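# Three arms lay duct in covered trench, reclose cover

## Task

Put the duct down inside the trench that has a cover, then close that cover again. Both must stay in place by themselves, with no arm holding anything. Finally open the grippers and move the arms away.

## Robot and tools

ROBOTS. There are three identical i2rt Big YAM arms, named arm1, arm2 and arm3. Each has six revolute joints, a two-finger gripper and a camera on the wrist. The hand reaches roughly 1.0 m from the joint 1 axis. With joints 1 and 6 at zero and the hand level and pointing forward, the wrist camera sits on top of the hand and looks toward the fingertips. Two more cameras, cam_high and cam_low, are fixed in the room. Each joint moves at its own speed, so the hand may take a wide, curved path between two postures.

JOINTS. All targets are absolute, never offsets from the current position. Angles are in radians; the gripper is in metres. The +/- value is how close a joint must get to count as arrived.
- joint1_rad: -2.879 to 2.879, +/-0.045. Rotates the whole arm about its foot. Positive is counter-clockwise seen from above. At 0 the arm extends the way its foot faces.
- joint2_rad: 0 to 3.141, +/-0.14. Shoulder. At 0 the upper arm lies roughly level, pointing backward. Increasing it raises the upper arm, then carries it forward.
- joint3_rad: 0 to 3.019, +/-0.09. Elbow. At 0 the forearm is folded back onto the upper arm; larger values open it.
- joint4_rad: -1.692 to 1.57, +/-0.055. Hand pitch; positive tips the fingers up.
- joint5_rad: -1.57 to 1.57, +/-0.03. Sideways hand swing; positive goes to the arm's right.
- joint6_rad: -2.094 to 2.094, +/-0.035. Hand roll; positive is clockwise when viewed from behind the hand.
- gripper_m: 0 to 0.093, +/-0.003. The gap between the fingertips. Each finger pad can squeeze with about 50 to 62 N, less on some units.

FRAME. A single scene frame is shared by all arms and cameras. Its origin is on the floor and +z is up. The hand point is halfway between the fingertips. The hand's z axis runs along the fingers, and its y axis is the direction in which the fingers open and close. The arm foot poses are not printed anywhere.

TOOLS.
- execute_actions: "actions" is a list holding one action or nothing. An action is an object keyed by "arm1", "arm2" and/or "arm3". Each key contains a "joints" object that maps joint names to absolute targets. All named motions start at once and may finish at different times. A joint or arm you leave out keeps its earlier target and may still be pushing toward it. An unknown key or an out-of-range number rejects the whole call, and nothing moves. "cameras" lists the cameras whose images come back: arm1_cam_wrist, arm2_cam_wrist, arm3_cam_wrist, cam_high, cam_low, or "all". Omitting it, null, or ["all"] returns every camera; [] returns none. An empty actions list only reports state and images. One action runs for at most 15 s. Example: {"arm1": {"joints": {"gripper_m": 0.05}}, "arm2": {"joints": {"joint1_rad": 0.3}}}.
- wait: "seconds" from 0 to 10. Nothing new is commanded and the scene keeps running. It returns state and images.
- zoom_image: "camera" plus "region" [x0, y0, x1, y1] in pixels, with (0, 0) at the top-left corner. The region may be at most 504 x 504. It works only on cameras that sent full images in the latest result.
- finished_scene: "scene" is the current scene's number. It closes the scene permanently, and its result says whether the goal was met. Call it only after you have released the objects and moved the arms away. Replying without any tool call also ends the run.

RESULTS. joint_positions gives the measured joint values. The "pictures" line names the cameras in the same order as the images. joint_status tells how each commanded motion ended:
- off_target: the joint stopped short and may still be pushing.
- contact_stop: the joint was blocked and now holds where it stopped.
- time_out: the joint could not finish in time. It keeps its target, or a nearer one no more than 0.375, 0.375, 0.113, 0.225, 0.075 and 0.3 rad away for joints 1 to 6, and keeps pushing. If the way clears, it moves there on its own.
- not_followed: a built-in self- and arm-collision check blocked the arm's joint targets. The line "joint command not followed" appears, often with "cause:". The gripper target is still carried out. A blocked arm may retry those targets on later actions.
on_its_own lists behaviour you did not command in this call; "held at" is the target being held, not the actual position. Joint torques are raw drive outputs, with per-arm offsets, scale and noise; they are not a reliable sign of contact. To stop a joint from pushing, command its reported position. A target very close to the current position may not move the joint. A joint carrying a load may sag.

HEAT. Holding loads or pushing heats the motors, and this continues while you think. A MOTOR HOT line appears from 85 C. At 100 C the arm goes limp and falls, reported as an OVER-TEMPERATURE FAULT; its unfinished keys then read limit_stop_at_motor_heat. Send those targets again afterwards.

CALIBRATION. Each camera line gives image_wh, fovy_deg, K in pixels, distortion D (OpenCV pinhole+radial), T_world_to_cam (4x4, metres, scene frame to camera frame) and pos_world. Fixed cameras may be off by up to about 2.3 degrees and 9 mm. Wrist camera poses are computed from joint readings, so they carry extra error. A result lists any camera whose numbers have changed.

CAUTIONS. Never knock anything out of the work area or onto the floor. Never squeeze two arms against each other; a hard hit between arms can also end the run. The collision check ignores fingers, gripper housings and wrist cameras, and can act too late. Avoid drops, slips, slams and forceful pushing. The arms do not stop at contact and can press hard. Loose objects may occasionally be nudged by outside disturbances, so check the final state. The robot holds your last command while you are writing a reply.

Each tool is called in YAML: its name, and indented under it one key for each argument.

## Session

execute_actions:
  actions: []

Scene clock: 0.00 s.
Joint torques (N m, as the arm reports them, + toward a larger angle): no reading
arm1.joint_positions: joint1_rad=+0.445 joint2_rad=+0.502 joint3_rad=+1.355 joint4_rad=-1.406 joint5_rad=+0.180 joint6_rad=+0.027 gripper_m=+0.094
arm1.joint_status: not commanded
arm1.hand: x=-0.0539 y=-0.4463 z=+1.3693 quat_wxyz=(-0.318, +0.711, -0.502, -0.376) (m; scene frame)
arm2.joint_positions: joint1_rad=+0.288 joint2_rad=+0.588 joint3_rad=+1.385 joint4_rad=-1.286 joint5_rad=+0.003 joint6_rad=+0.038 gripper_m=+0.094
arm2.joint_status: not commanded
arm2.hand: x=-0.5867 y=-0.2276 z=+1.3619 quat_wxyz=(-0.299, +0.679, -0.526, -0.416) (m; scene frame)
arm3.joint_positions: joint1_rad=+0.325 joint2_rad=+0.555 joint3_rad=+1.338 joint4_rad=-1.455 joint5_rad=-0.295 joint6_rad=-0.420 gripper_m=+0.094
arm3.joint_status: not commanded
arm3.hand: x=+0.4135 y=-0.2786 z=+1.3101 quat_wxyz=(-0.219, +0.844, -0.296, -0.391) (m; scene frame)
pictures: arm1_cam_wrist, arm2_cam_wrist, arm3_cam_wrist, cam_high, cam_low
camera_calibration (this result's frames):
arm1_cam_wrist: T_world_to_cam=[[0.951737, 0.294942, 0.0848915, 0.0664084], [0.303821, -0.866197, -0.396731, 0.183417], [-0.0434798, 0.403375, -0.914001, 1.54927], [0, 0, 0, 1]] pos_world=[-0.0515672, -0.485647, 1.48316]
arm2_cam_wrist: T_world_to_cam=[[0.963744, 0.265146, -0.0299032, 0.664978], [0.227268, -0.874411, -0.428666, 0.522563], [-0.139807, 0.406328, -0.902968, 1.35923], [0, 0, 0, 1]] pos_world=[-0.569601, -0.271675, 1.47123]
arm3_cam_wrist: T_world_to_cam=[[0.671052, 0.72568, 0.151914, -0.278032], [0.732562, -0.617415, -0.286621, -0.0940536], [-0.114201, 0.303624, -0.945923, 1.49405], [0, 0, 0, 1]] pos_world=[0.426096, -0.309937, 1.42853]
Images, in order (width x height): arm1_cam_wrist 504x504, arm2_cam_wrist 504x504, arm3_cam_wrist 504x504, cam_high 504x504, cam_low 504x504.

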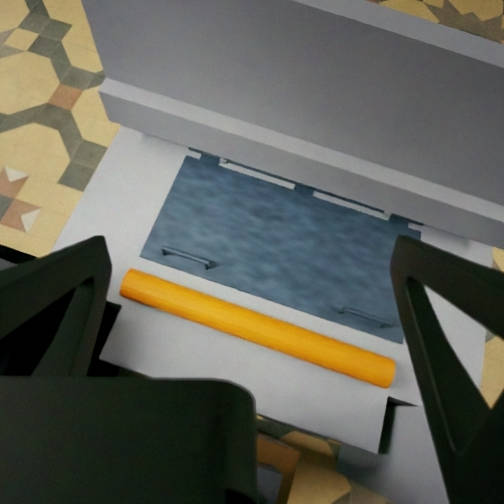

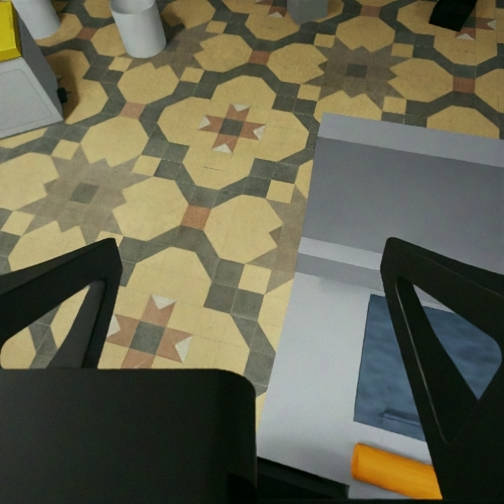

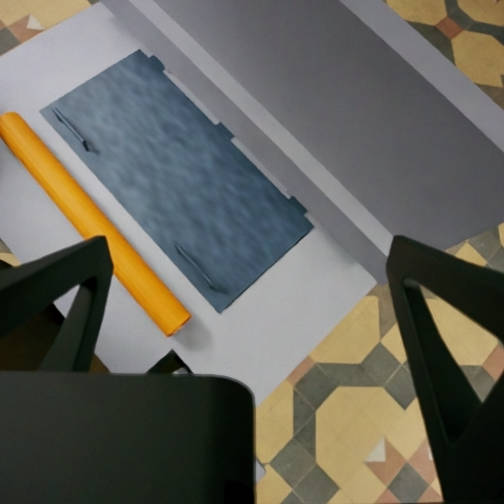

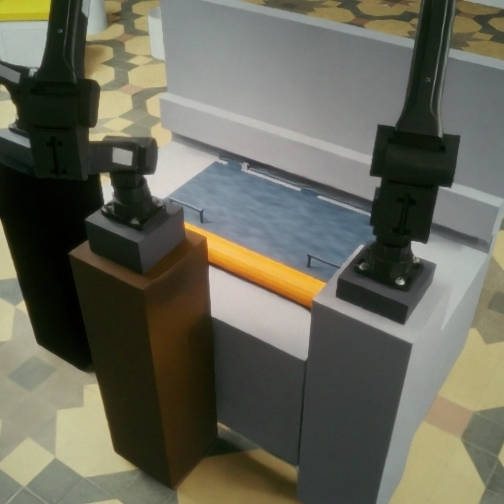

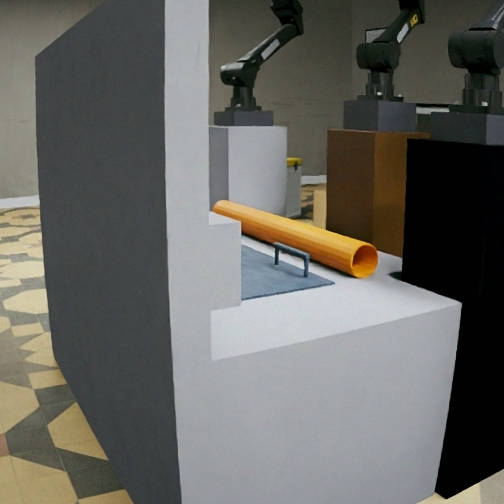

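zoom_image:
  camera: "arm1_cam_wrist"
  region: [100, 200, 270, 340]

zoom_image:
  camera: "arm1_cam_wrist"
  region: [270, 270, 440, 410]

zoom_image:
  camera: "cam_low"
  region: [200, 180, 400, 320]

Region (100, 200, 270, 340) of arm1_cam_wrist's 504x504 image, scaled by 2.965, with more detail than that image has; it fills the top 415 rows of this view, and the rest is white.

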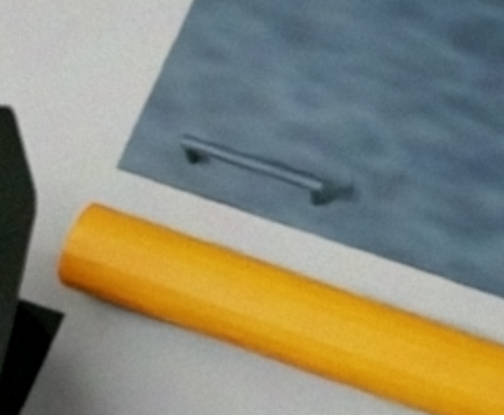

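Region (270, 270, 440, 410) of arm1_cam_wrist's 504x504 image, scaled by 2.965, with more detail than that image has; it fills the top 415 rows of this view, and the rest is white.

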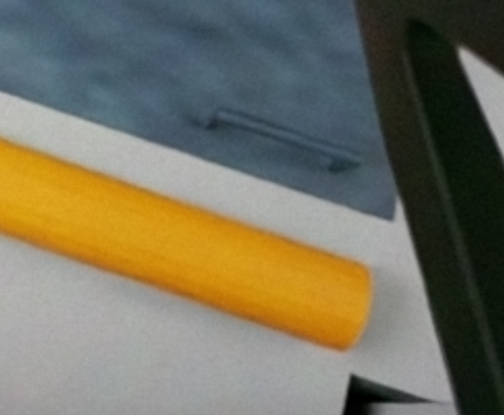

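Region (200, 180, 400, 320) of cam_low's 504x504 image, scaled by 2.520, with more detail than that image has; it fills the top 353 rows of this view, and the rest is white.

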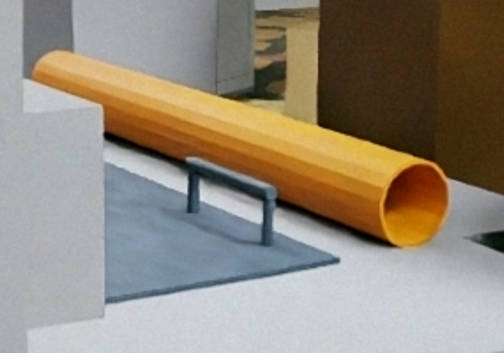

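zoom_image:
  camera: "arm3_cam_wrist"
  region: [0, 70, 130, 190]

zoom_image:
  camera: "arm3_cam_wrist"
  region: [130, 230, 260, 350]

zoom_image:
  camera: "arm2_cam_wrist"
  region: [330, 384, 460, 504]

Region (0, 70, 130, 190) of arm3_cam_wrist's 504x504 image, scaled by 3.877, with more detail than that image has; it fills the top 465 rows of this view, and the rest is white.

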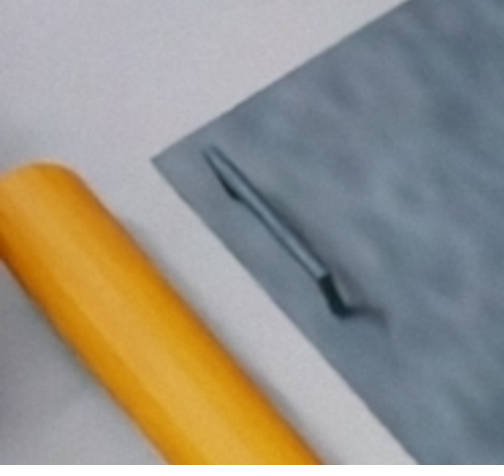

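Region (130, 230, 260, 350) of arm3_cam_wrist's 504x504 image, scaled by 3.877, with more detail than that image has; it fills the top 465 rows of this view, and the rest is white.

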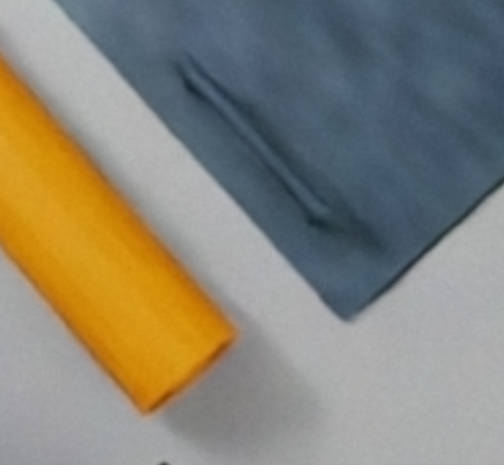

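Region (330, 384, 460, 504) of arm2_cam_wrist's 504x504 image, scaled by 3.877, with more detail than that image has; it fills the top 465 rows of this view, and the rest is white.

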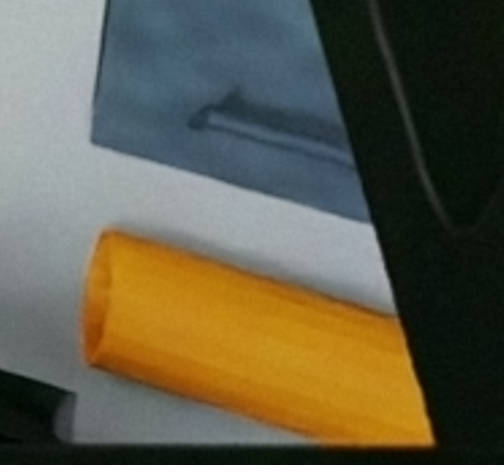

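execute_actions:
  actions:
    - {"arm1":{"joints":{"joint1_rad":-0.028,"joint2_rad":2.486,"joint3_rad":0.585,"joint4_rad":0.694,"joint5_rad":-0.003,"joint6_rad":-1.568,"gripper_m":0.093}},"arm2":{"joints":{"joint1_rad":-0.936,"joint2_rad":2.500,"joint3_rad":0.667,"joint4_rad":0.629,"joint5_rad":-0.476,"joint6_rad":0.743,"gripper_m":0.04}},"arm3":{"joints":{"joint1_rad":0.917,"joint2_rad":2.450,"joint3_rad":0.675,"joint4_rad":0.571,"joint5_rad":0.487,"joint6_rad":-0.758,"gripper_m":0.04}}}

Scene clock: 122.17 s.
Joint torques (N m, as the arm reports them, + toward a larger angle): arm1=[  0.13 -10.4   -2.33   1.43  -0.2   -0.08] | arm2=[ -0.43 -11.17  -1.9    1.59  -0.28  -0.02] | arm3=[-0.72 -9.79 -1.44  1.27  0.35 -0.16]
arm1.joint_positions: joint1_rad=-0.031 joint2_rad=+2.475 joint3_rad=+0.592 joint4_rad=+0.681 joint5_rad=+0.001 joint6_rad=-1.556 gripper_m=+0.093
arm1.joint_status: all done
arm1.hand: x=+0.0038 y=-0.2862 z=+0.5561 quat_wxyz=(-0.185, +0.983, -0.012, +0.000) (m; scene frame)
arm2.joint_positions: joint1_rad=-0.935 joint2_rad=+2.498 joint3_rad=+0.670 joint4_rad=+0.617 joint5_rad=-0.474 joint6_rad=+0.733 gripper_m=+0.040
arm2.joint_status: all done
arm2.hand: x=-0.2867 y=-0.1813 z=+0.5293 quat_wxyz=(+0.011, -0.002, -0.958, -0.286) (m; scene frame)
arm3.joint_positions: joint1_rad=+0.922 joint2_rad=+2.449 joint3_rad=+0.680 joint4_rad=+0.556 joint5_rad=+0.482 joint6_rad=-0.749 gripper_m=+0.040
arm3.joint_status: all done
arm3.hand: x=+0.2741 y=-0.1752 z=+0.5349 quat_wxyz=(-0.286, +0.958, +0.012, +0.012) (m; scene frame)
pictures: arm1_cam_wrist, arm2_cam_wrist, arm3_cam_wrist, cam_high, cam_low
camera_calibration (this result's frames):
arm1_cam_wrist: T_world_to_cam=[[0.0117964, 0.929721, 0.368076, 0.0611194], [0.811754, -0.223846, 0.539395, -0.356759], [0.58388, 0.292425, -0.757346, 0.622636], [0, 0, 0, 1]] pos_world=[-0.0746651, -0.318757, 0.641488]
arm2_cam_wrist: T_world_to_cam=[[-0.0111351, -0.838414, -0.54492, 0.131707], [-0.795441, -0.322797, 0.51291, -0.553552], [-0.605929, 0.439163, -0.663314, 0.37602], [0, 0, 0, 1]] pos_world=[-0.21101, -0.233394, 0.605111]
arm3_cam_wrist: T_world_to_cam=[[-0.0375919, 0.830675, 0.555487, -0.144985], [0.798917, -0.308929, 0.516038, -0.543812], [0.600266, 0.463187, -0.652027, 0.388463], [0, 0, 0, 1]] pos_world=[0.195829, -0.227495, 0.614453]
Images, in order (width x height): arm1_cam_wrist 504x504, arm2_cam_wrist 504x504, arm3_cam_wrist 504x504, cam_high 504x504, cam_low 504x504.

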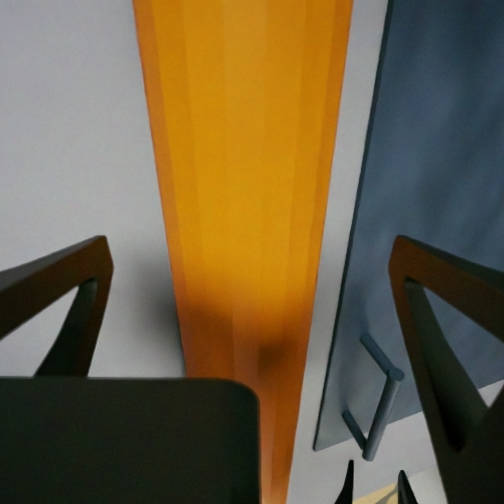

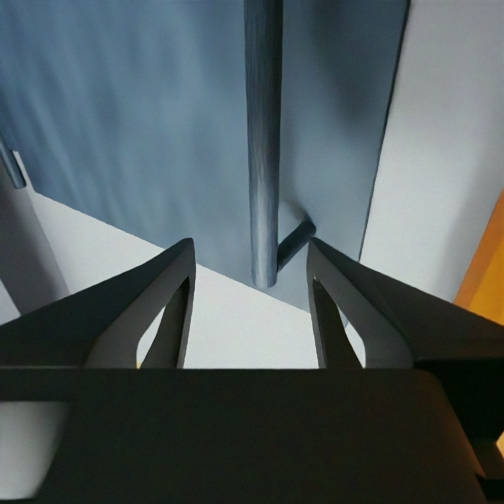

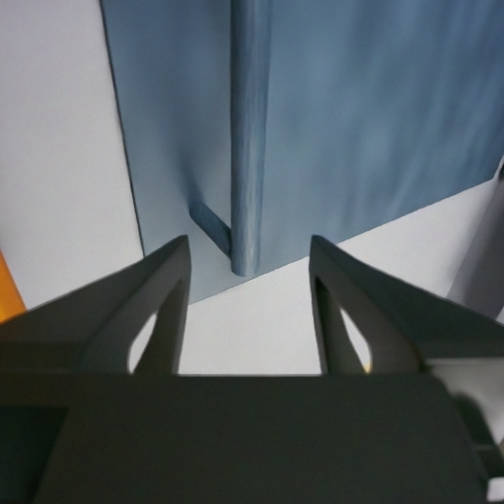

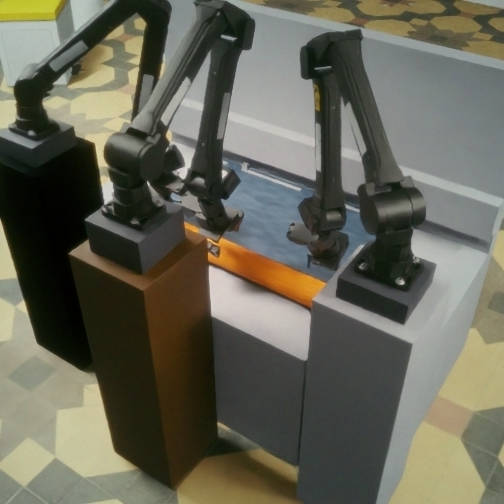

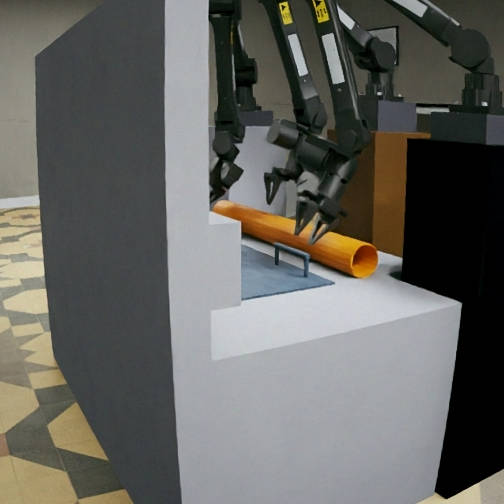

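execute_actions:
  actions: []

Scene clock: 147.07 s.
Joint torques (N m, as the arm reports them, + toward a larger angle): arm1=[  0.17 -10.42  -2.27   1.43  -0.2   -0.08] | arm2=[ -0.16 -11.04  -1.95   1.61  -0.28   0.  ] | arm3=[-0.76 -9.89 -1.47  1.28  0.35 -0.16]
arm1.joint_positions: joint1_rad=-0.031 joint2_rad=+2.475 joint3_rad=+0.592 joint4_rad=+0.681 joint5_rad=+0.001 joint6_rad=-1.557 gripper_m=+0.093
arm1.joint_status: all done
arm1.hand: x=+0.0038 y=-0.2862 z=+0.5561 quat_wxyz=(-0.185, +0.983, -0.011, +0.000) (m; scene frame)
arm2.joint_positions: joint1_rad=-0.935 joint2_rad=+2.498 joint3_rad=+0.670 joint4_rad=+0.617 joint5_rad=-0.474 joint6_rad=+0.733 gripper_m=+0.040
arm2.joint_status: all done
arm2.hand: x=-0.2867 y=-0.1813 z=+0.5293 quat_wxyz=(+0.011, -0.002, -0.958, -0.286) (m; scene frame)
arm3.joint_positions: joint1_rad=+0.922 joint2_rad=+2.449 joint3_rad=+0.680 joint4_rad=+0.556 joint5_rad=+0.482 joint6_rad=-0.749 gripper_m=+0.040
arm3.joint_status: all done
arm3.hand: x=+0.2741 y=-0.1752 z=+0.5349 quat_wxyz=(-0.286, +0.958, +0.012, +0.012) (m; scene frame)
pictures: arm1_cam_wrist, arm2_cam_wrist, arm3_cam_wrist, cam_high, cam_low
camera_calibration (this result's frames):
arm1_cam_wrist: T_world_to_cam=[[0.011415, 0.929725, 0.368076, 0.0611222], [0.811759, -0.223557, 0.539508, -0.356739], [0.583881, 0.292631, -0.757265, 0.62265], [0, 0, 0, 1]] pos_world=[-0.0746654, -0.318785, 0.641477]
arm2_cam_wrist: T_world_to_cam=[[-0.0111351, -0.838414, -0.54492, 0.131707], [-0.795441, -0.322797, 0.51291, -0.553552], [-0.605929, 0.439163, -0.663314, 0.37602], [0, 0, 0, 1]] pos_world=[-0.21101, -0.233394, 0.605111]
arm3_cam_wrist: T_world_to_cam=[[-0.0375919, 0.830675, 0.555487, -0.144985], [0.798917, -0.308929, 0.516038, -0.543812], [0.600266, 0.463187, -0.652027, 0.388463], [0, 0, 0, 1]] pos_world=[0.195829, -0.227495, 0.614453]
Images, in order (width x height): arm1_cam_wrist 504x504, arm2_cam_wrist 504x504, arm3_cam_wrist 504x504, cam_high 504x504, cam_low 504x504.

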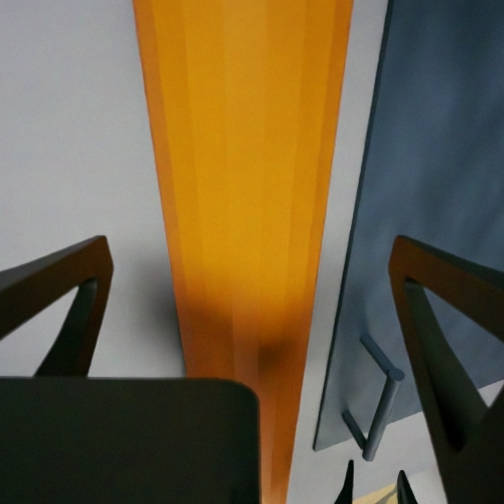

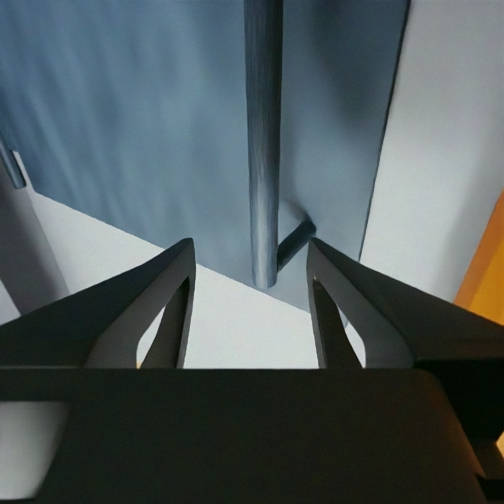

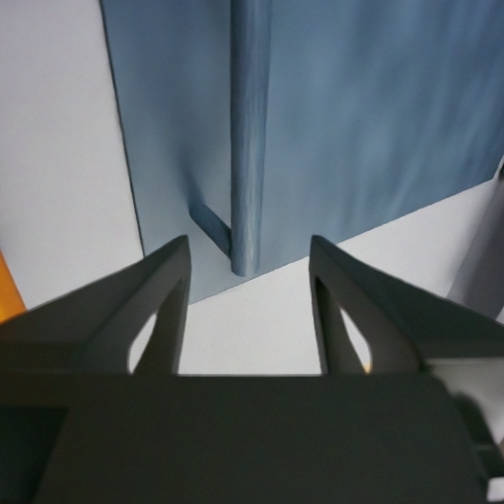

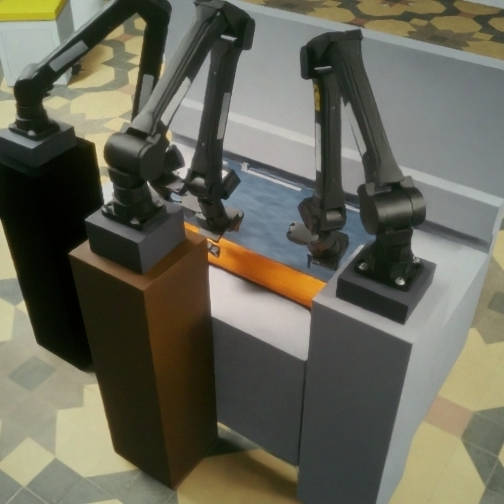

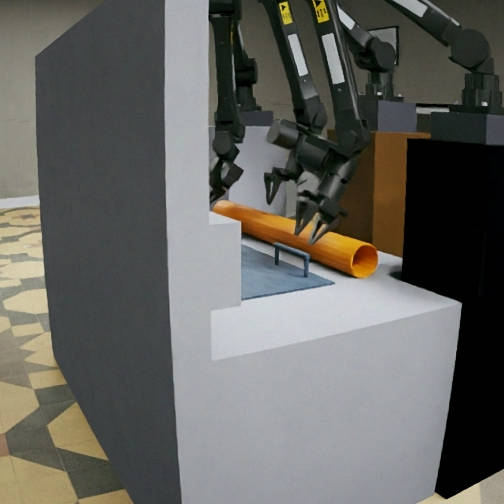

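execute_actions:
  actions:
    - {"arm1":{"joints":{"joint2_rad":2.609,"joint3_rad":0.704}},"arm2":{"joints":{"joint1_rad":-0.928,"joint2_rad":2.632,"joint3_rad":0.827}},"arm3":{"joints":{"joint1_rad":0.907,"joint2_rad":2.582,"joint3_rad":0.835}}}
  cameras: ["arm1_cam_wrist","arm2_cam_wrist","arm3_cam_wrist"]

Scene clock: 197.27 s.
Joint torques (N m, as the arm reports them, + toward a larger angle): arm1=[  0.18 -11.04  -1.94   1.3   -0.2   -0.08] | arm2=[  0.07 -12.27  -1.23   1.63  -0.23   0.01] | arm3=[ -0.96 -10.61  -0.4    1.24   0.31  -0.16]
arm1.joint_positions: joint1_rad=-0.031 joint2_rad=+2.597 joint3_rad=+0.704 joint4_rad=+0.683 joint5_rad=+0.001 joint6_rad=-1.557 gripper_m=+0.093
arm1.joint_status: all done
arm1.hand: x=+0.0040 y=-0.2722 z=+0.5139 quat_wxyz=(-0.181, +0.983, -0.011, +0.000) (m; scene frame)
arm2.joint_positions: joint1_rad=-0.935 joint2_rad=+2.628 joint3_rad=+0.824 joint4_rad=+0.618 joint5_rad=-0.474 joint6_rad=+0.733 gripper_m=+0.040
arm2.joint_status: all done
arm2.hand: x=-0.2591 y=-0.1609 z=+0.4832 quat_wxyz=(+0.001, +0.001, -0.956, -0.294) (m; scene frame)
arm3.joint_positions: joint1_rad=+0.913 joint2_rad=+2.580 joint3_rad=+0.829 joint4_rad=+0.557 joint5_rad=+0.484 joint6_rad=-0.749 gripper_m=+0.040
arm3.joint_status: all done
arm3.hand: x=+0.2501 y=-0.1540 z=+0.4898 quat_wxyz=(-0.291, +0.957, +0.005, +0.006) (m; scene frame)
pictures: arm1_cam_wrist, arm2_cam_wrist, arm3_cam_wrist
camera_calibration (this result's frames):
arm1_cam_wrist: T_world_to_cam=[[0.0110659, 0.932649, 0.360616, 0.0682086], [0.811801, -0.218943, 0.541334, -0.330681], [0.583829, 0.286758, -0.759548, 0.586116], [0, 0, 0, 1]] pos_world=[-0.0744989, -0.304089, 0.599595]
arm2_cam_wrist: T_world_to_cam=[[0.000648141, -0.829429, -0.558611, 0.135085], [-0.805681, -0.331326, 0.49102, -0.494849], [-0.592349, 0.449744, -0.668471, 0.360979], [0, 0, 0, 1]] pos_world=[-0.184953, -0.214261, 0.559745]
arm3_cam_wrist: T_world_to_cam=[[-0.0217526, 0.824289, 0.565751, -0.148377], [0.803187, -0.322559, 0.500845, -0.490546], [0.595329, 0.465299, -0.655042, 0.3666], [0, 0, 0, 1]] pos_world=[0.172525, -0.206503, 0.569771]
Images, in order (width x height): arm1_cam_wrist 504x504, arm2_cam_wrist 504x504, arm3_cam_wrist 504x504.

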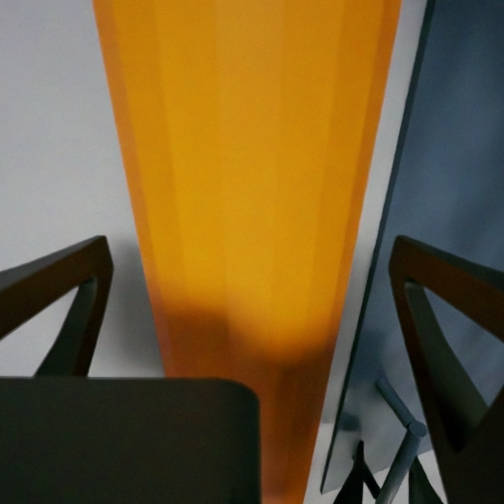

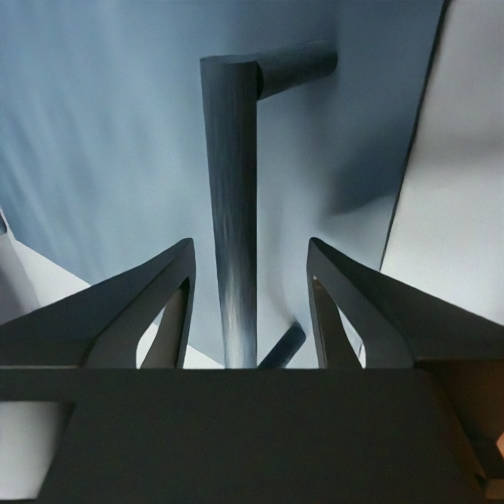

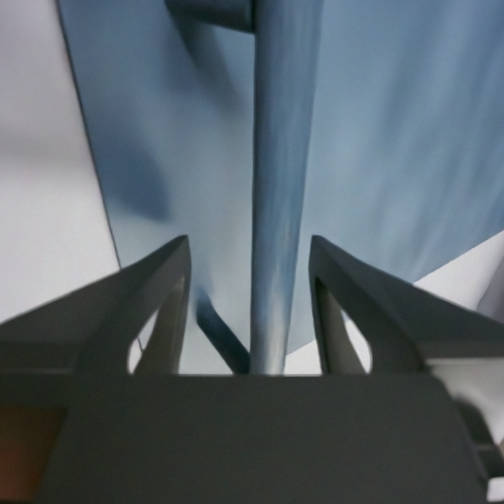

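execute_actions:
  actions:
    - {"arm1":{"joints":{"joint2_rad":2.680,"joint3_rad":0.775}},"arm2":{"joints":{"joint2_rad":2.623,"joint3_rad":0.829,"gripper_m":0.0}},"arm3":{"joints":{"joint2_rad":2.572,"joint3_rad":0.839,"gripper_m":0.0}}}
  cameras: ["arm1_cam_wrist","arm2_cam_wrist","arm3_cam_wrist"]

Scene clock: 219.63 s.
Joint torques (N m, as the arm reports them, + toward a larger angle): arm1=[  0.21 -11.01  -1.82   1.37  -0.2   -0.08] | arm2=[  0.05 -12.44  -1.24   1.3    0.17  -0.01] | arm3=[ -0.36 -11.25  -0.27   0.99  -0.13  -0.14]
arm1.joint_positions: joint1_rad=-0.031 joint2_rad=+2.663 joint3_rad=+0.775 joint4_rad=+0.683 joint5_rad=+0.001 joint6_rad=-1.557 gripper_m=+0.093
arm1.joint_status: all done
arm1.hand: x=+0.0041 y=-0.2610 z=+0.4898 quat_wxyz=(-0.183, +0.983, -0.011, +0.000) (m; scene frame)
arm2.joint_positions: joint1_rad=-0.933 joint2_rad=+2.626 joint3_rad=+0.827 joint4_rad=+0.624 joint5_rad=-0.483 joint6_rad=+0.733 gripper_m=+0.010
arm2.joint_status: gripper_m off_target (ended at +0.010, target +0.000); the others done
arm2.hand: x=-0.2576 y=-0.1571 z=+0.4852 quat_wxyz=(+0.000, +0.004, -0.954, -0.300) (m; scene frame)
arm3.joint_positions: joint1_rad=+0.906 joint2_rad=+2.576 joint3_rad=+0.832 joint4_rad=+0.565 joint5_rad=+0.495 joint6_rad=-0.750 gripper_m=+0.010
arm3.joint_status: gripper_m off_target (ended at +0.010, target +0.000); the others done
arm3.hand: x=+0.2494 y=-0.1481 z=+0.4928 quat_wxyz=(-0.300, +0.954, +0.000, +0.006) (m; scene frame)
pictures: arm1_cam_wrist, arm2_cam_wrist, arm3_cam_wrist
camera_calibration (this result's frames):
arm1_cam_wrist: T_world_to_cam=[[0.010666, 0.930993, 0.364882, 0.0640145], [0.811784, -0.221126, 0.540472, -0.315447], [0.58386, 0.290441, -0.758124, 0.564819], [0, 0, 0, 1]] pos_world=[-0.0743828, -0.293397, 0.575335]
arm2_cam_wrist: T_world_to_cam=[[0.00797767, -0.822175, -0.569178, 0.147478], [-0.805855, -0.342294, 0.483148, -0.491323], [-0.592059, 0.454821, -0.665285, 0.360766], [0, 0, 0, 1]] pos_world=[-0.183517, -0.211008, 0.561335]
arm3_cam_wrist: T_world_to_cam=[[-0.0113586, 0.81467, 0.579814, -0.165979], [0.802061, -0.338848, 0.491812, -0.487275], [0.597134, 0.470633, -0.649566, 0.363878], [0, 0, 0, 1]] pos_world=[0.171656, -0.201147, 0.572248]
Images, in order (width x height): arm1_cam_wrist 504x504, arm2_cam_wrist 504x504, arm3_cam_wrist 504x504.

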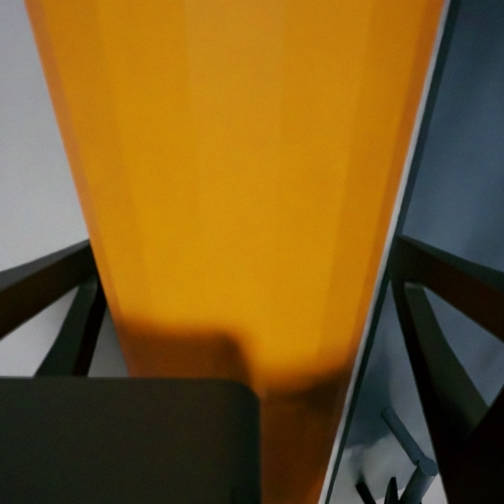

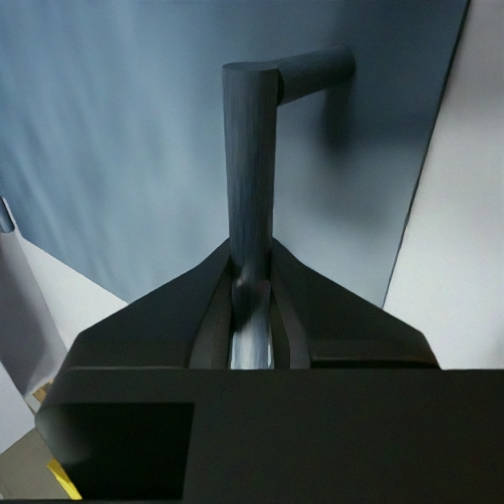

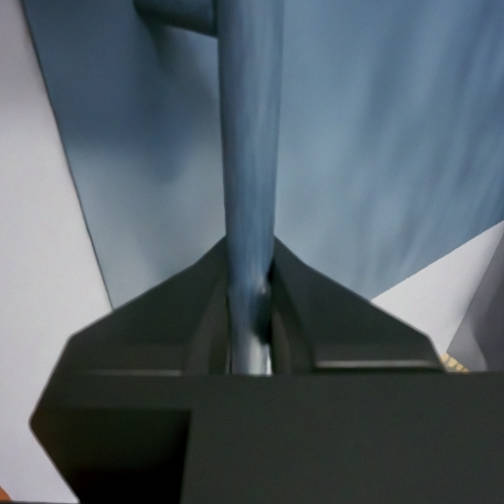

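execute_actions:
  actions:
    - {"arm1":{"joints":{"joint2_rad":2.686,"gripper_m":0.082}},"arm2":{"joints":{"joint1_rad":-0.787,"joint2_rad":2.214,"joint3_rad":0.808,"joint4_rad":0.176,"joint5_rad":-0.268,"joint6_rad":0.790}},"arm3":{"joints":{"joint1_rad":0.772,"joint2_rad":2.178,"joint3_rad":0.827,"joint4_rad":0.114,"joint5_rad":0.277,"joint6_rad":-0.810}}}
  cameras: ["arm1_cam_wrist","cam_high","cam_low"]

Scene clock: 243.33 s.
Joint torques (N m, as the arm reports them, + toward a larger angle): arm1=[  0.11 -10.62  -1.82   1.34  -0.2   -0.08] | arm2=[  0.8  -17.93   3.42   0.97  -1.12  -0.01] | arm3=[ -1.09 -15.39   3.63   0.65   0.79  -0.07]
arm1.joint_positions: joint1_rad=-0.031 joint2_rad=+2.663 joint3_rad=+0.775 joint4_rad=+0.683 joint5_rad=+0.001 joint6_rad=-1.557 gripper_m=+0.082
arm1.joint_status: all done
arm1.hand: x=+0.0041 y=-0.2610 z=+0.4898 quat_wxyz=(-0.183, +0.983, -0.011, +0.000) (m; scene frame)
arm2.joint_positions: joint1_rad=-0.804 joint2_rad=+2.281 joint3_rad=+0.785 joint4_rad=+0.174 joint5_rad=-0.244 joint6_rad=+0.783 gripper_m=+0.010
arm2.joint_status: all done
arm2.hand: x=-0.2557 y=-0.1375 z=+0.5666 quat_wxyz=(-0.004, +0.010, -0.985, -0.170) (m; scene frame)
arm3.joint_positions: joint1_rad=+0.781 joint2_rad=+2.237 joint3_rad=+0.800 joint4_rad=+0.111 joint5_rad=+0.258 joint6_rad=-0.812 gripper_m=+0.010
arm3.joint_status: all done
arm3.hand: x=+0.2495 y=-0.1287 z=+0.5758 quat_wxyz=(-0.170, +0.985, +0.002, +0.001) (m; scene frame)
pictures: arm1_cam_wrist, cam_high, cam_low
camera_calibration (this result's frames):
arm1_cam_wrist: T_world_to_cam=[[0.010666, 0.930993, 0.364882, 0.0640145], [0.811784, -0.221126, 0.540472, -0.315447], [0.58386, 0.290441, -0.758124, 0.564819], [0, 0, 0, 1]] pos_world=[-0.0743828, -0.293397, 0.575335]
Images, in order (width x height): arm1_cam_wrist 504x504, cam_high 504x504, cam_low 504x504.

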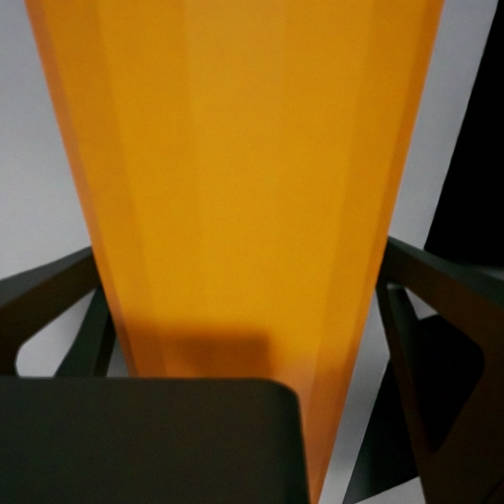

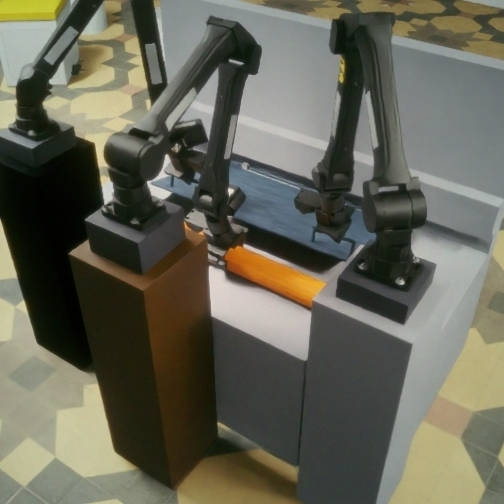

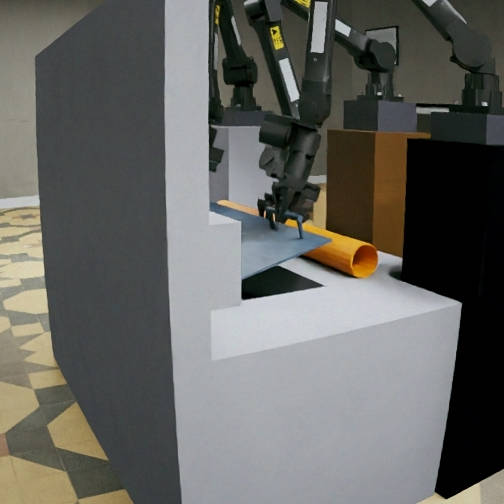

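execute_actions:
  actions:
    - {"arm1":{"joints":{"joint2_rad":2.697,"joint3_rad":0.783,"gripper_m":0.04}},"arm2":{"joints":{"joint1_rad":-0.676,"joint2_rad":2.039,"joint3_rad":0.917,"joint4_rad":-0.189,"joint5_rad":-0.131,"joint6_rad":0.866}},"arm3":{"joints":{"joint1_rad":0.665,"joint2_rad":2.015,"joint3_rad":0.947,"joint4_rad":-0.261,"joint5_rad":0.136,"joint6_rad":-0.889}}}
  cameras: ["arm1_cam_wrist","cam_high","cam_low"]

Scene clock: 260.63 s.
Joint torques (N m, as the arm reports them, + toward a larger angle): arm1=[  0.13 -10.12  -1.34   1.2   -0.2   -0.07] | arm2=[  1.48 -17.52   8.29   0.48  -1.03   0.  ] | arm3=[ -1.71 -14.98   7.96   0.18   0.65  -0.08]
arm1.joint_positions: joint1_rad=-0.031 joint2_rad=+2.668 joint3_rad=+0.775 joint4_rad=+0.686 joint5_rad=+0.001 joint6_rad=-1.558 gripper_m=+0.074
arm1.joint_status: gripper_m off_target (ended at +0.074, target +0.040); the others done
arm1.hand: x=+0.0041 y=-0.2626 z=+0.4885 quat_wxyz=(-0.183, +0.983, -0.011, +0.000) (m; scene frame)
arm2.joint_positions: joint1_rad=-0.703 joint2_rad=+2.104 joint3_rad=+0.866 joint4_rad=-0.186 joint5_rad=-0.107 joint6_rad=+0.858 gripper_m=+0.010
arm2.joint_status: all done
arm2.hand: x=-0.2544 y=-0.1079 z=+0.6264 quat_wxyz=(-0.008, +0.011, -0.996, -0.087) (m; scene frame)
arm3.joint_positions: joint1_rad=+0.682 joint2_rad=+2.066 joint3_rad=+0.889 joint4_rad=-0.255 joint5_rad=+0.118 joint6_rad=-0.891 gripper_m=+0.010
arm3.joint_status: all done
arm3.hand: x=+0.2503 y=-0.1002 z=+0.6371 quat_wxyz=(-0.085, +0.996, +0.005, -0.003) (m; scene frame)
pictures: arm1_cam_wrist, cam_high, cam_low
camera_calibration (this result's frames):
arm1_cam_wrist: T_world_to_cam=[[0.0099093, 0.931557, 0.36346, 0.066833], [0.8118, -0.219722, 0.54102, -0.314947], [0.583851, 0.289696, -0.758415, 0.564197], [0, 0, 0, 1]] pos_world=[-0.0743953, -0.294905, 0.573997]
Images, in order (width x height): arm1_cam_wrist 504x504, cam_high 504x504, cam_low 504x504.

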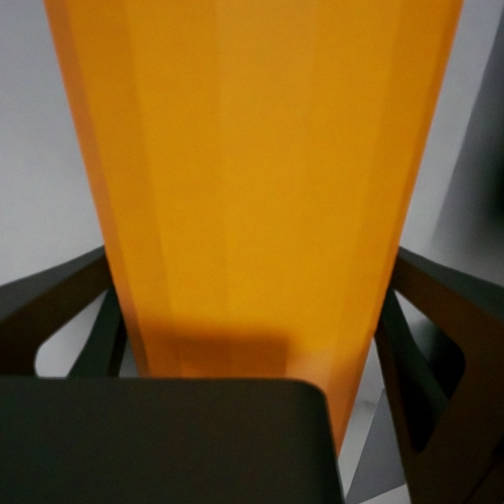

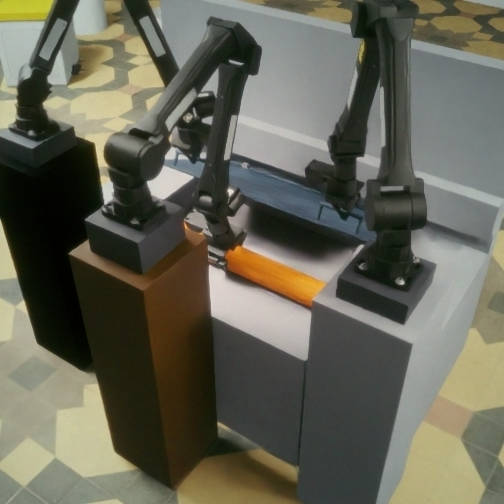

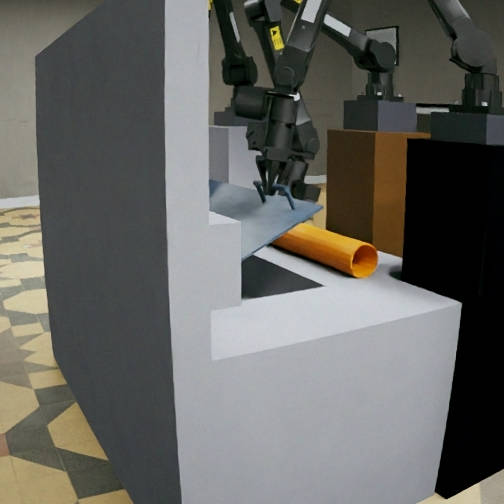

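execute_actions:
  actions:
    - {"arm1":{"joints":{"joint2_rad":2.530}},"arm2":{"joints":{"joint1_rad":-0.576,"joint2_rad":1.982,"joint3_rad":1.114,"joint4_rad":-0.566,"joint5_rad":-0.015,"joint6_rad":0.950}},"arm3":{"joints":{"joint1_rad":0.564,"joint2_rad":1.965,"joint3_rad":1.146,"joint4_rad":-0.634,"joint5_rad":0.019,"joint6_rad":-0.978}}}
  cameras: ["arm1_cam_wrist","cam_high","cam_low"]

Scene clock: 293.60 s.
Joint torques (N m, as the arm reports them, + toward a larger angle): arm1=[  0.34 -13.9   -0.91   1.61  -0.18  -0.02] | arm2=[  2.23 -19.08  11.99  -0.18  -0.97   0.1 ] | arm3=[ -2.68 -16.68  10.82  -0.17   0.64  -0.17]
arm1.joint_positions: joint1_rad=-0.031 joint2_rad=+2.541 joint3_rad=+0.785 joint4_rad=+0.681 joint5_rad=+0.001 joint6_rad=-1.562 gripper_m=+0.074
arm1.joint_status: all done
arm1.hand: x=+0.0046 y=-0.1996 z=+0.5347 quat_wxyz=(-0.247, +0.969, -0.009, +0.001) (m; scene frame)
arm2.joint_positions: joint1_rad=-0.615 joint2_rad=+2.053 joint3_rad=+1.041 joint4_rad=-0.557 joint5_rad=+0.010 joint6_rad=+0.937 gripper_m=+0.010
arm2.joint_status: all done
arm2.hand: x=-0.2538 y=-0.0747 z=+0.6721 quat_wxyz=(-0.006, +0.012, -1.000, +0.005) (m; scene frame)
arm3.joint_positions: joint1_rad=+0.594 joint2_rad=+2.024 joint3_rad=+1.069 joint4_rad=-0.625 joint5_rad=+0.000 joint6_rad=-0.973 gripper_m=+0.010
arm3.joint_status: all done
arm3.hand: x=+0.2515 y=-0.0684 z=+0.6839 quat_wxyz=(+0.010, +1.000, +0.006, -0.002) (m; scene frame)
pictures: arm1_cam_wrist, cam_high, cam_low
camera_calibration (this result's frames):
arm1_cam_wrist: T_world_to_cam=[[0.00549304, 0.875658, 0.4829, -0.0837011], [0.811232, -0.286261, 0.509859, -0.323161], [0.584698, 0.388943, -0.711935, 0.575642], [0, 0, 0, 1]] pos_world=[-0.0739583, -0.243107, 0.615006]
Images, in order (width x height): arm1_cam_wrist 504x504, cam_high 504x504, cam_low 504x504.

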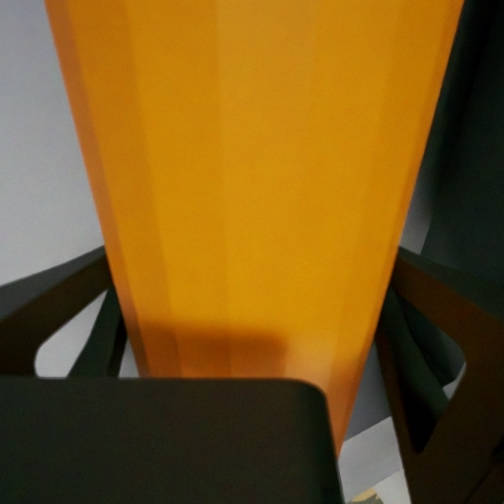

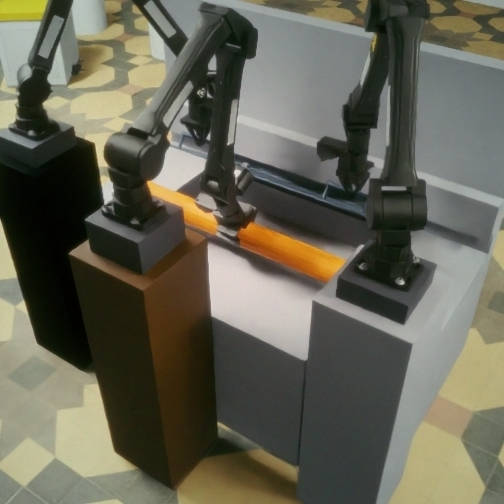

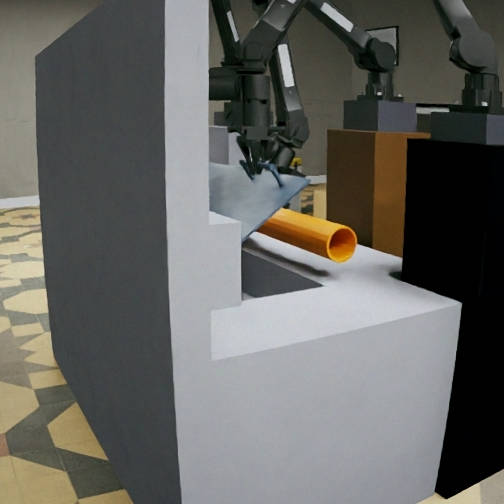

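execute_actions:
  actions:
    - {"arm1":{"joints":{"joint1_rad":-0.056,"joint3_rad":0.978,"joint4_rad":0.403}},"arm2":{"joints":{"joint1_rad":-0.504,"joint2_rad":2.018,"joint3_rad":1.346,"joint4_rad":-0.904,"joint5_rad":0.074,"joint6_rad":1.032}},"arm3":{"joints":{"joint1_rad":0.493,"joint2_rad":2.003,"joint3_rad":1.377,"joint4_rad":-0.964,"joint5_rad":-0.065,"joint6_rad":-1.061}}}
  cameras: ["arm1_cam_wrist","cam_high","cam_low"]

Scene clock: 357.10 s.
Joint torques (N m, as the arm reports them, + toward a larger angle): arm1=[ -0.38 -15.81   0.89   1.21  -0.2   -0.02] | arm2=[  1.14 -19.38  13.44  -0.83  -0.92   0.05] | arm3=[ -1.67 -17.17  11.92  -0.67   0.49  -0.15]
arm1.joint_positions: joint1_rad=-0.052 joint2_rad=+2.546 joint3_rad=+0.972 joint4_rad=+0.397 joint5_rad=+0.001 joint6_rad=-1.564 gripper_m=+0.074
arm1.joint_status: all done
arm1.hand: x=+0.0149 y=-0.1526 z=+0.5157 quat_wxyz=(-0.197, +0.980, -0.018, +0.003) (m; scene frame)
arm2.joint_positions: joint1_rad=-0.529 joint2_rad=+2.074 joint3_rad=+1.271 joint4_rad=-0.885 joint5_rad=+0.100 joint6_rad=+1.024 gripper_m=+0.010
arm2.joint_status: all done
arm2.hand: x=-0.2537 y=-0.0260 z=+0.7185 quat_wxyz=(-0.015, +0.014, -0.997, +0.078) (m; scene frame)
arm3.joint_positions: joint1_rad=+0.513 joint2_rad=+2.049 joint3_rad=+1.300 joint4_rad=-0.947 joint5_rad=-0.082 joint6_rad=-1.060 gripper_m=+0.010
arm3.joint_status: all done
arm3.hand: x=+0.2522 y=-0.0217 z=+0.7317 quat_wxyz=(+0.081, +0.997, +0.007, -0.009) (m; scene frame)
pictures: arm1_cam_wrist, cam_high, cam_low
camera_calibration (this result's frames):
arm1_cam_wrist: T_world_to_cam=[[0.0237797, 0.920075, 0.391021, -0.0618162], [0.806703, -0.24868, 0.536086, -0.316048], [0.590478, 0.30269, -0.748141, 0.543287], [0, 0, 0, 1]] pos_world=[-0.0643719, -0.186167, 0.600055]
Images, in order (width x height): arm1_cam_wrist 504x504, cam_high 504x504, cam_low 504x504.

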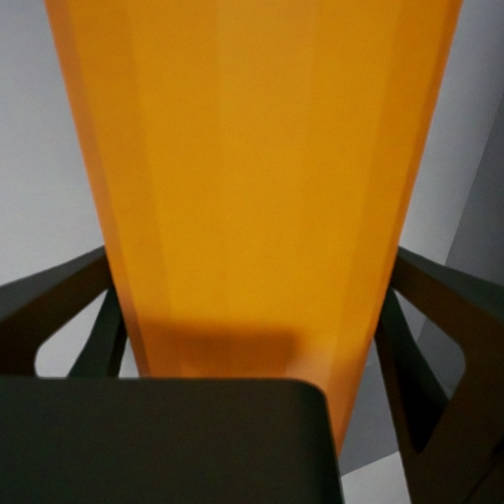

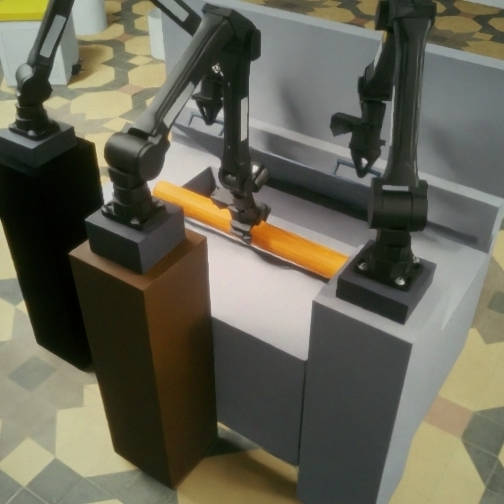

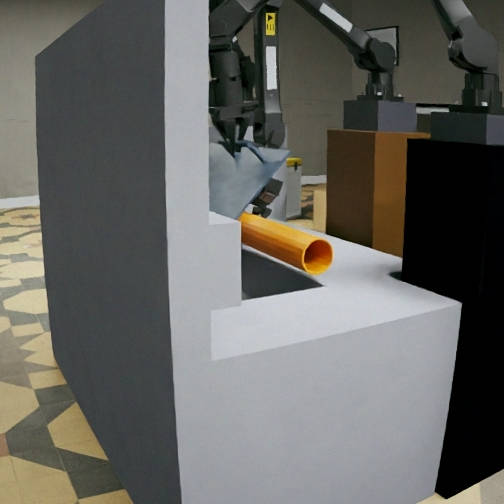

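zoom_image:
  camera: "cam_low"
  region: [230, 200, 370, 320]

zoom_image:
  camera: "cam_high"
  region: [130, 140, 260, 250]

Region (230, 200, 370, 320) of cam_low's 504x504 image, scaled by 3.600, with more detail than that image has; it fills the top 432 rows of this view, and the rest is white.

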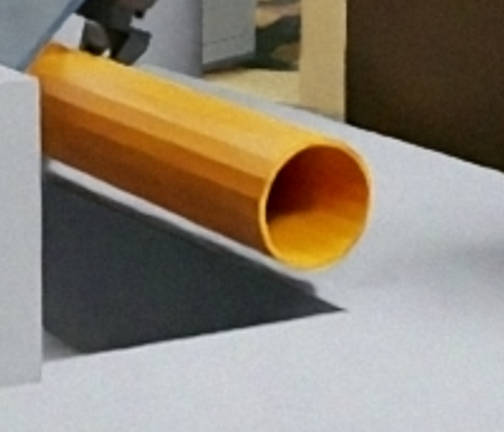

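Region (130, 140, 260, 250) of cam_high's 504x504 image, scaled by 3.877, with more detail than that image has; it fills the top 426 rows of this view, and the rest is white.

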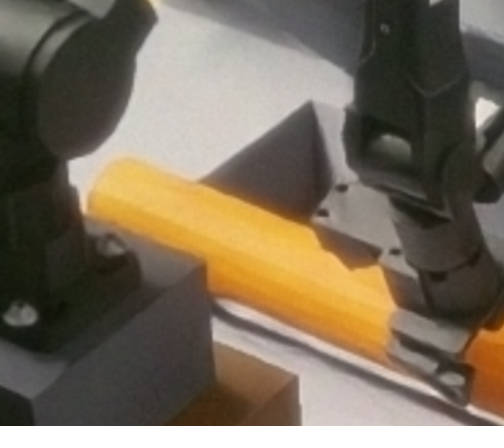

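execute_actions:
  actions:
    - {"arm1":{"joints":{"joint1_rad":-0.064,"joint3_rad":1.238,"joint4_rad":0.086}},"arm2":{"joints":{"joint1_rad":-0.441,"joint2_rad":2.110,"joint3_rad":1.588,"joint4_rad":-1.173,"joint5_rad":0.146,"joint6_rad":1.104}},"arm3":{"joints":{"joint1_rad":0.436,"joint2_rad":2.098,"joint3_rad":1.613,"joint4_rad":-1.219,"joint5_rad":-0.129,"joint6_rad":-1.122}}}
  cameras: ["arm1_cam_wrist","cam_high","cam_low"]

Scene clock: 478.27 s.
Joint torques (N m, as the arm reports them, + toward a larger angle): arm1=[ -0.64 -18.65   2.91   0.93  -0.2   -0.02] | arm2=[  1.96 -20.88  14.89  -0.89  -0.64   0.08] | arm3=[ -1.97 -17.88  13.03  -0.59   0.3   -0.13]
arm1.joint_positions: joint1_rad=-0.056 joint2_rad=+2.553 joint3_rad=+1.229 joint4_rad=+0.083 joint5_rad=+0.001 joint6_rad=-1.564 gripper_m=+0.074
arm1.joint_status: all done
arm1.hand: x=+0.0192 y=-0.0720 z=+0.5197 quat_wxyz=(-0.166, +0.986, -0.020, +0.003) (m; scene frame)
arm2.joint_positions: joint1_rad=-0.471 joint2_rad=+2.160 joint3_rad=+1.507 joint4_rad=-1.158 joint5_rad=+0.166 joint6_rad=+1.093 gripper_m=+0.010
arm2.joint_status: all done
arm2.hand: x=-0.2539 y=+0.0133 z=+0.7456 quat_wxyz=(-0.020, +0.016, -0.989, +0.147) (m; scene frame)
arm3.joint_positions: joint1_rad=+0.459 joint2_rad=+2.134 joint3_rad=+1.530 joint4_rad=-1.210 joint5_rad=-0.142 joint6_rad=-1.123 gripper_m=+0.010
arm3.joint_status: all done
arm3.hand: x=+0.2527 y=+0.0160 z=+0.7597 quat_wxyz=(+0.146, +0.989, +0.006, -0.014) (m; scene frame)
pictures: arm1_cam_wrist, cam_high, cam_low
camera_calibration (this result's frames):
arm1_cam_wrist: T_world_to_cam=[[0.0277604, 0.943125, 0.331276, -0.105044], [0.807004, -0.216713, 0.549345, -0.306196], [0.589893, 0.252091, -0.767122, 0.525555], [0, 0, 0, 1]] pos_world=[-0.060004, -0.0997744, 0.606171]
Images, in order (width x height): arm1_cam_wrist 504x504, cam_high 504x504, cam_low 504x504.

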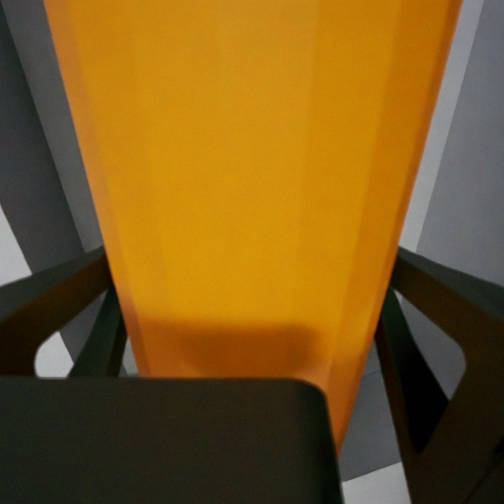

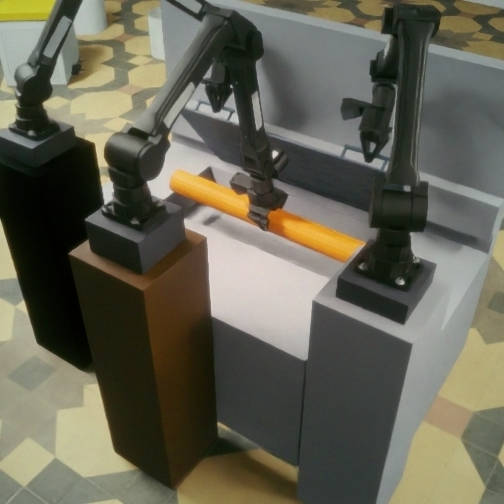

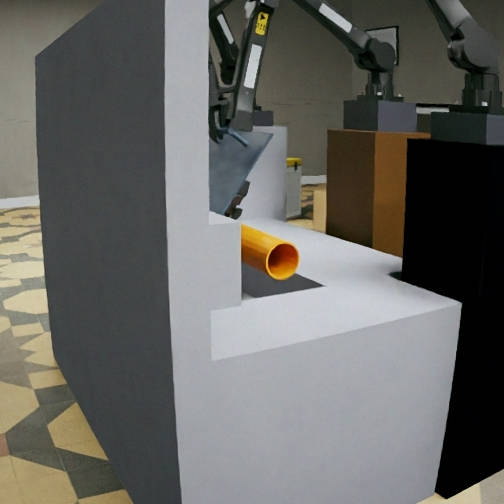

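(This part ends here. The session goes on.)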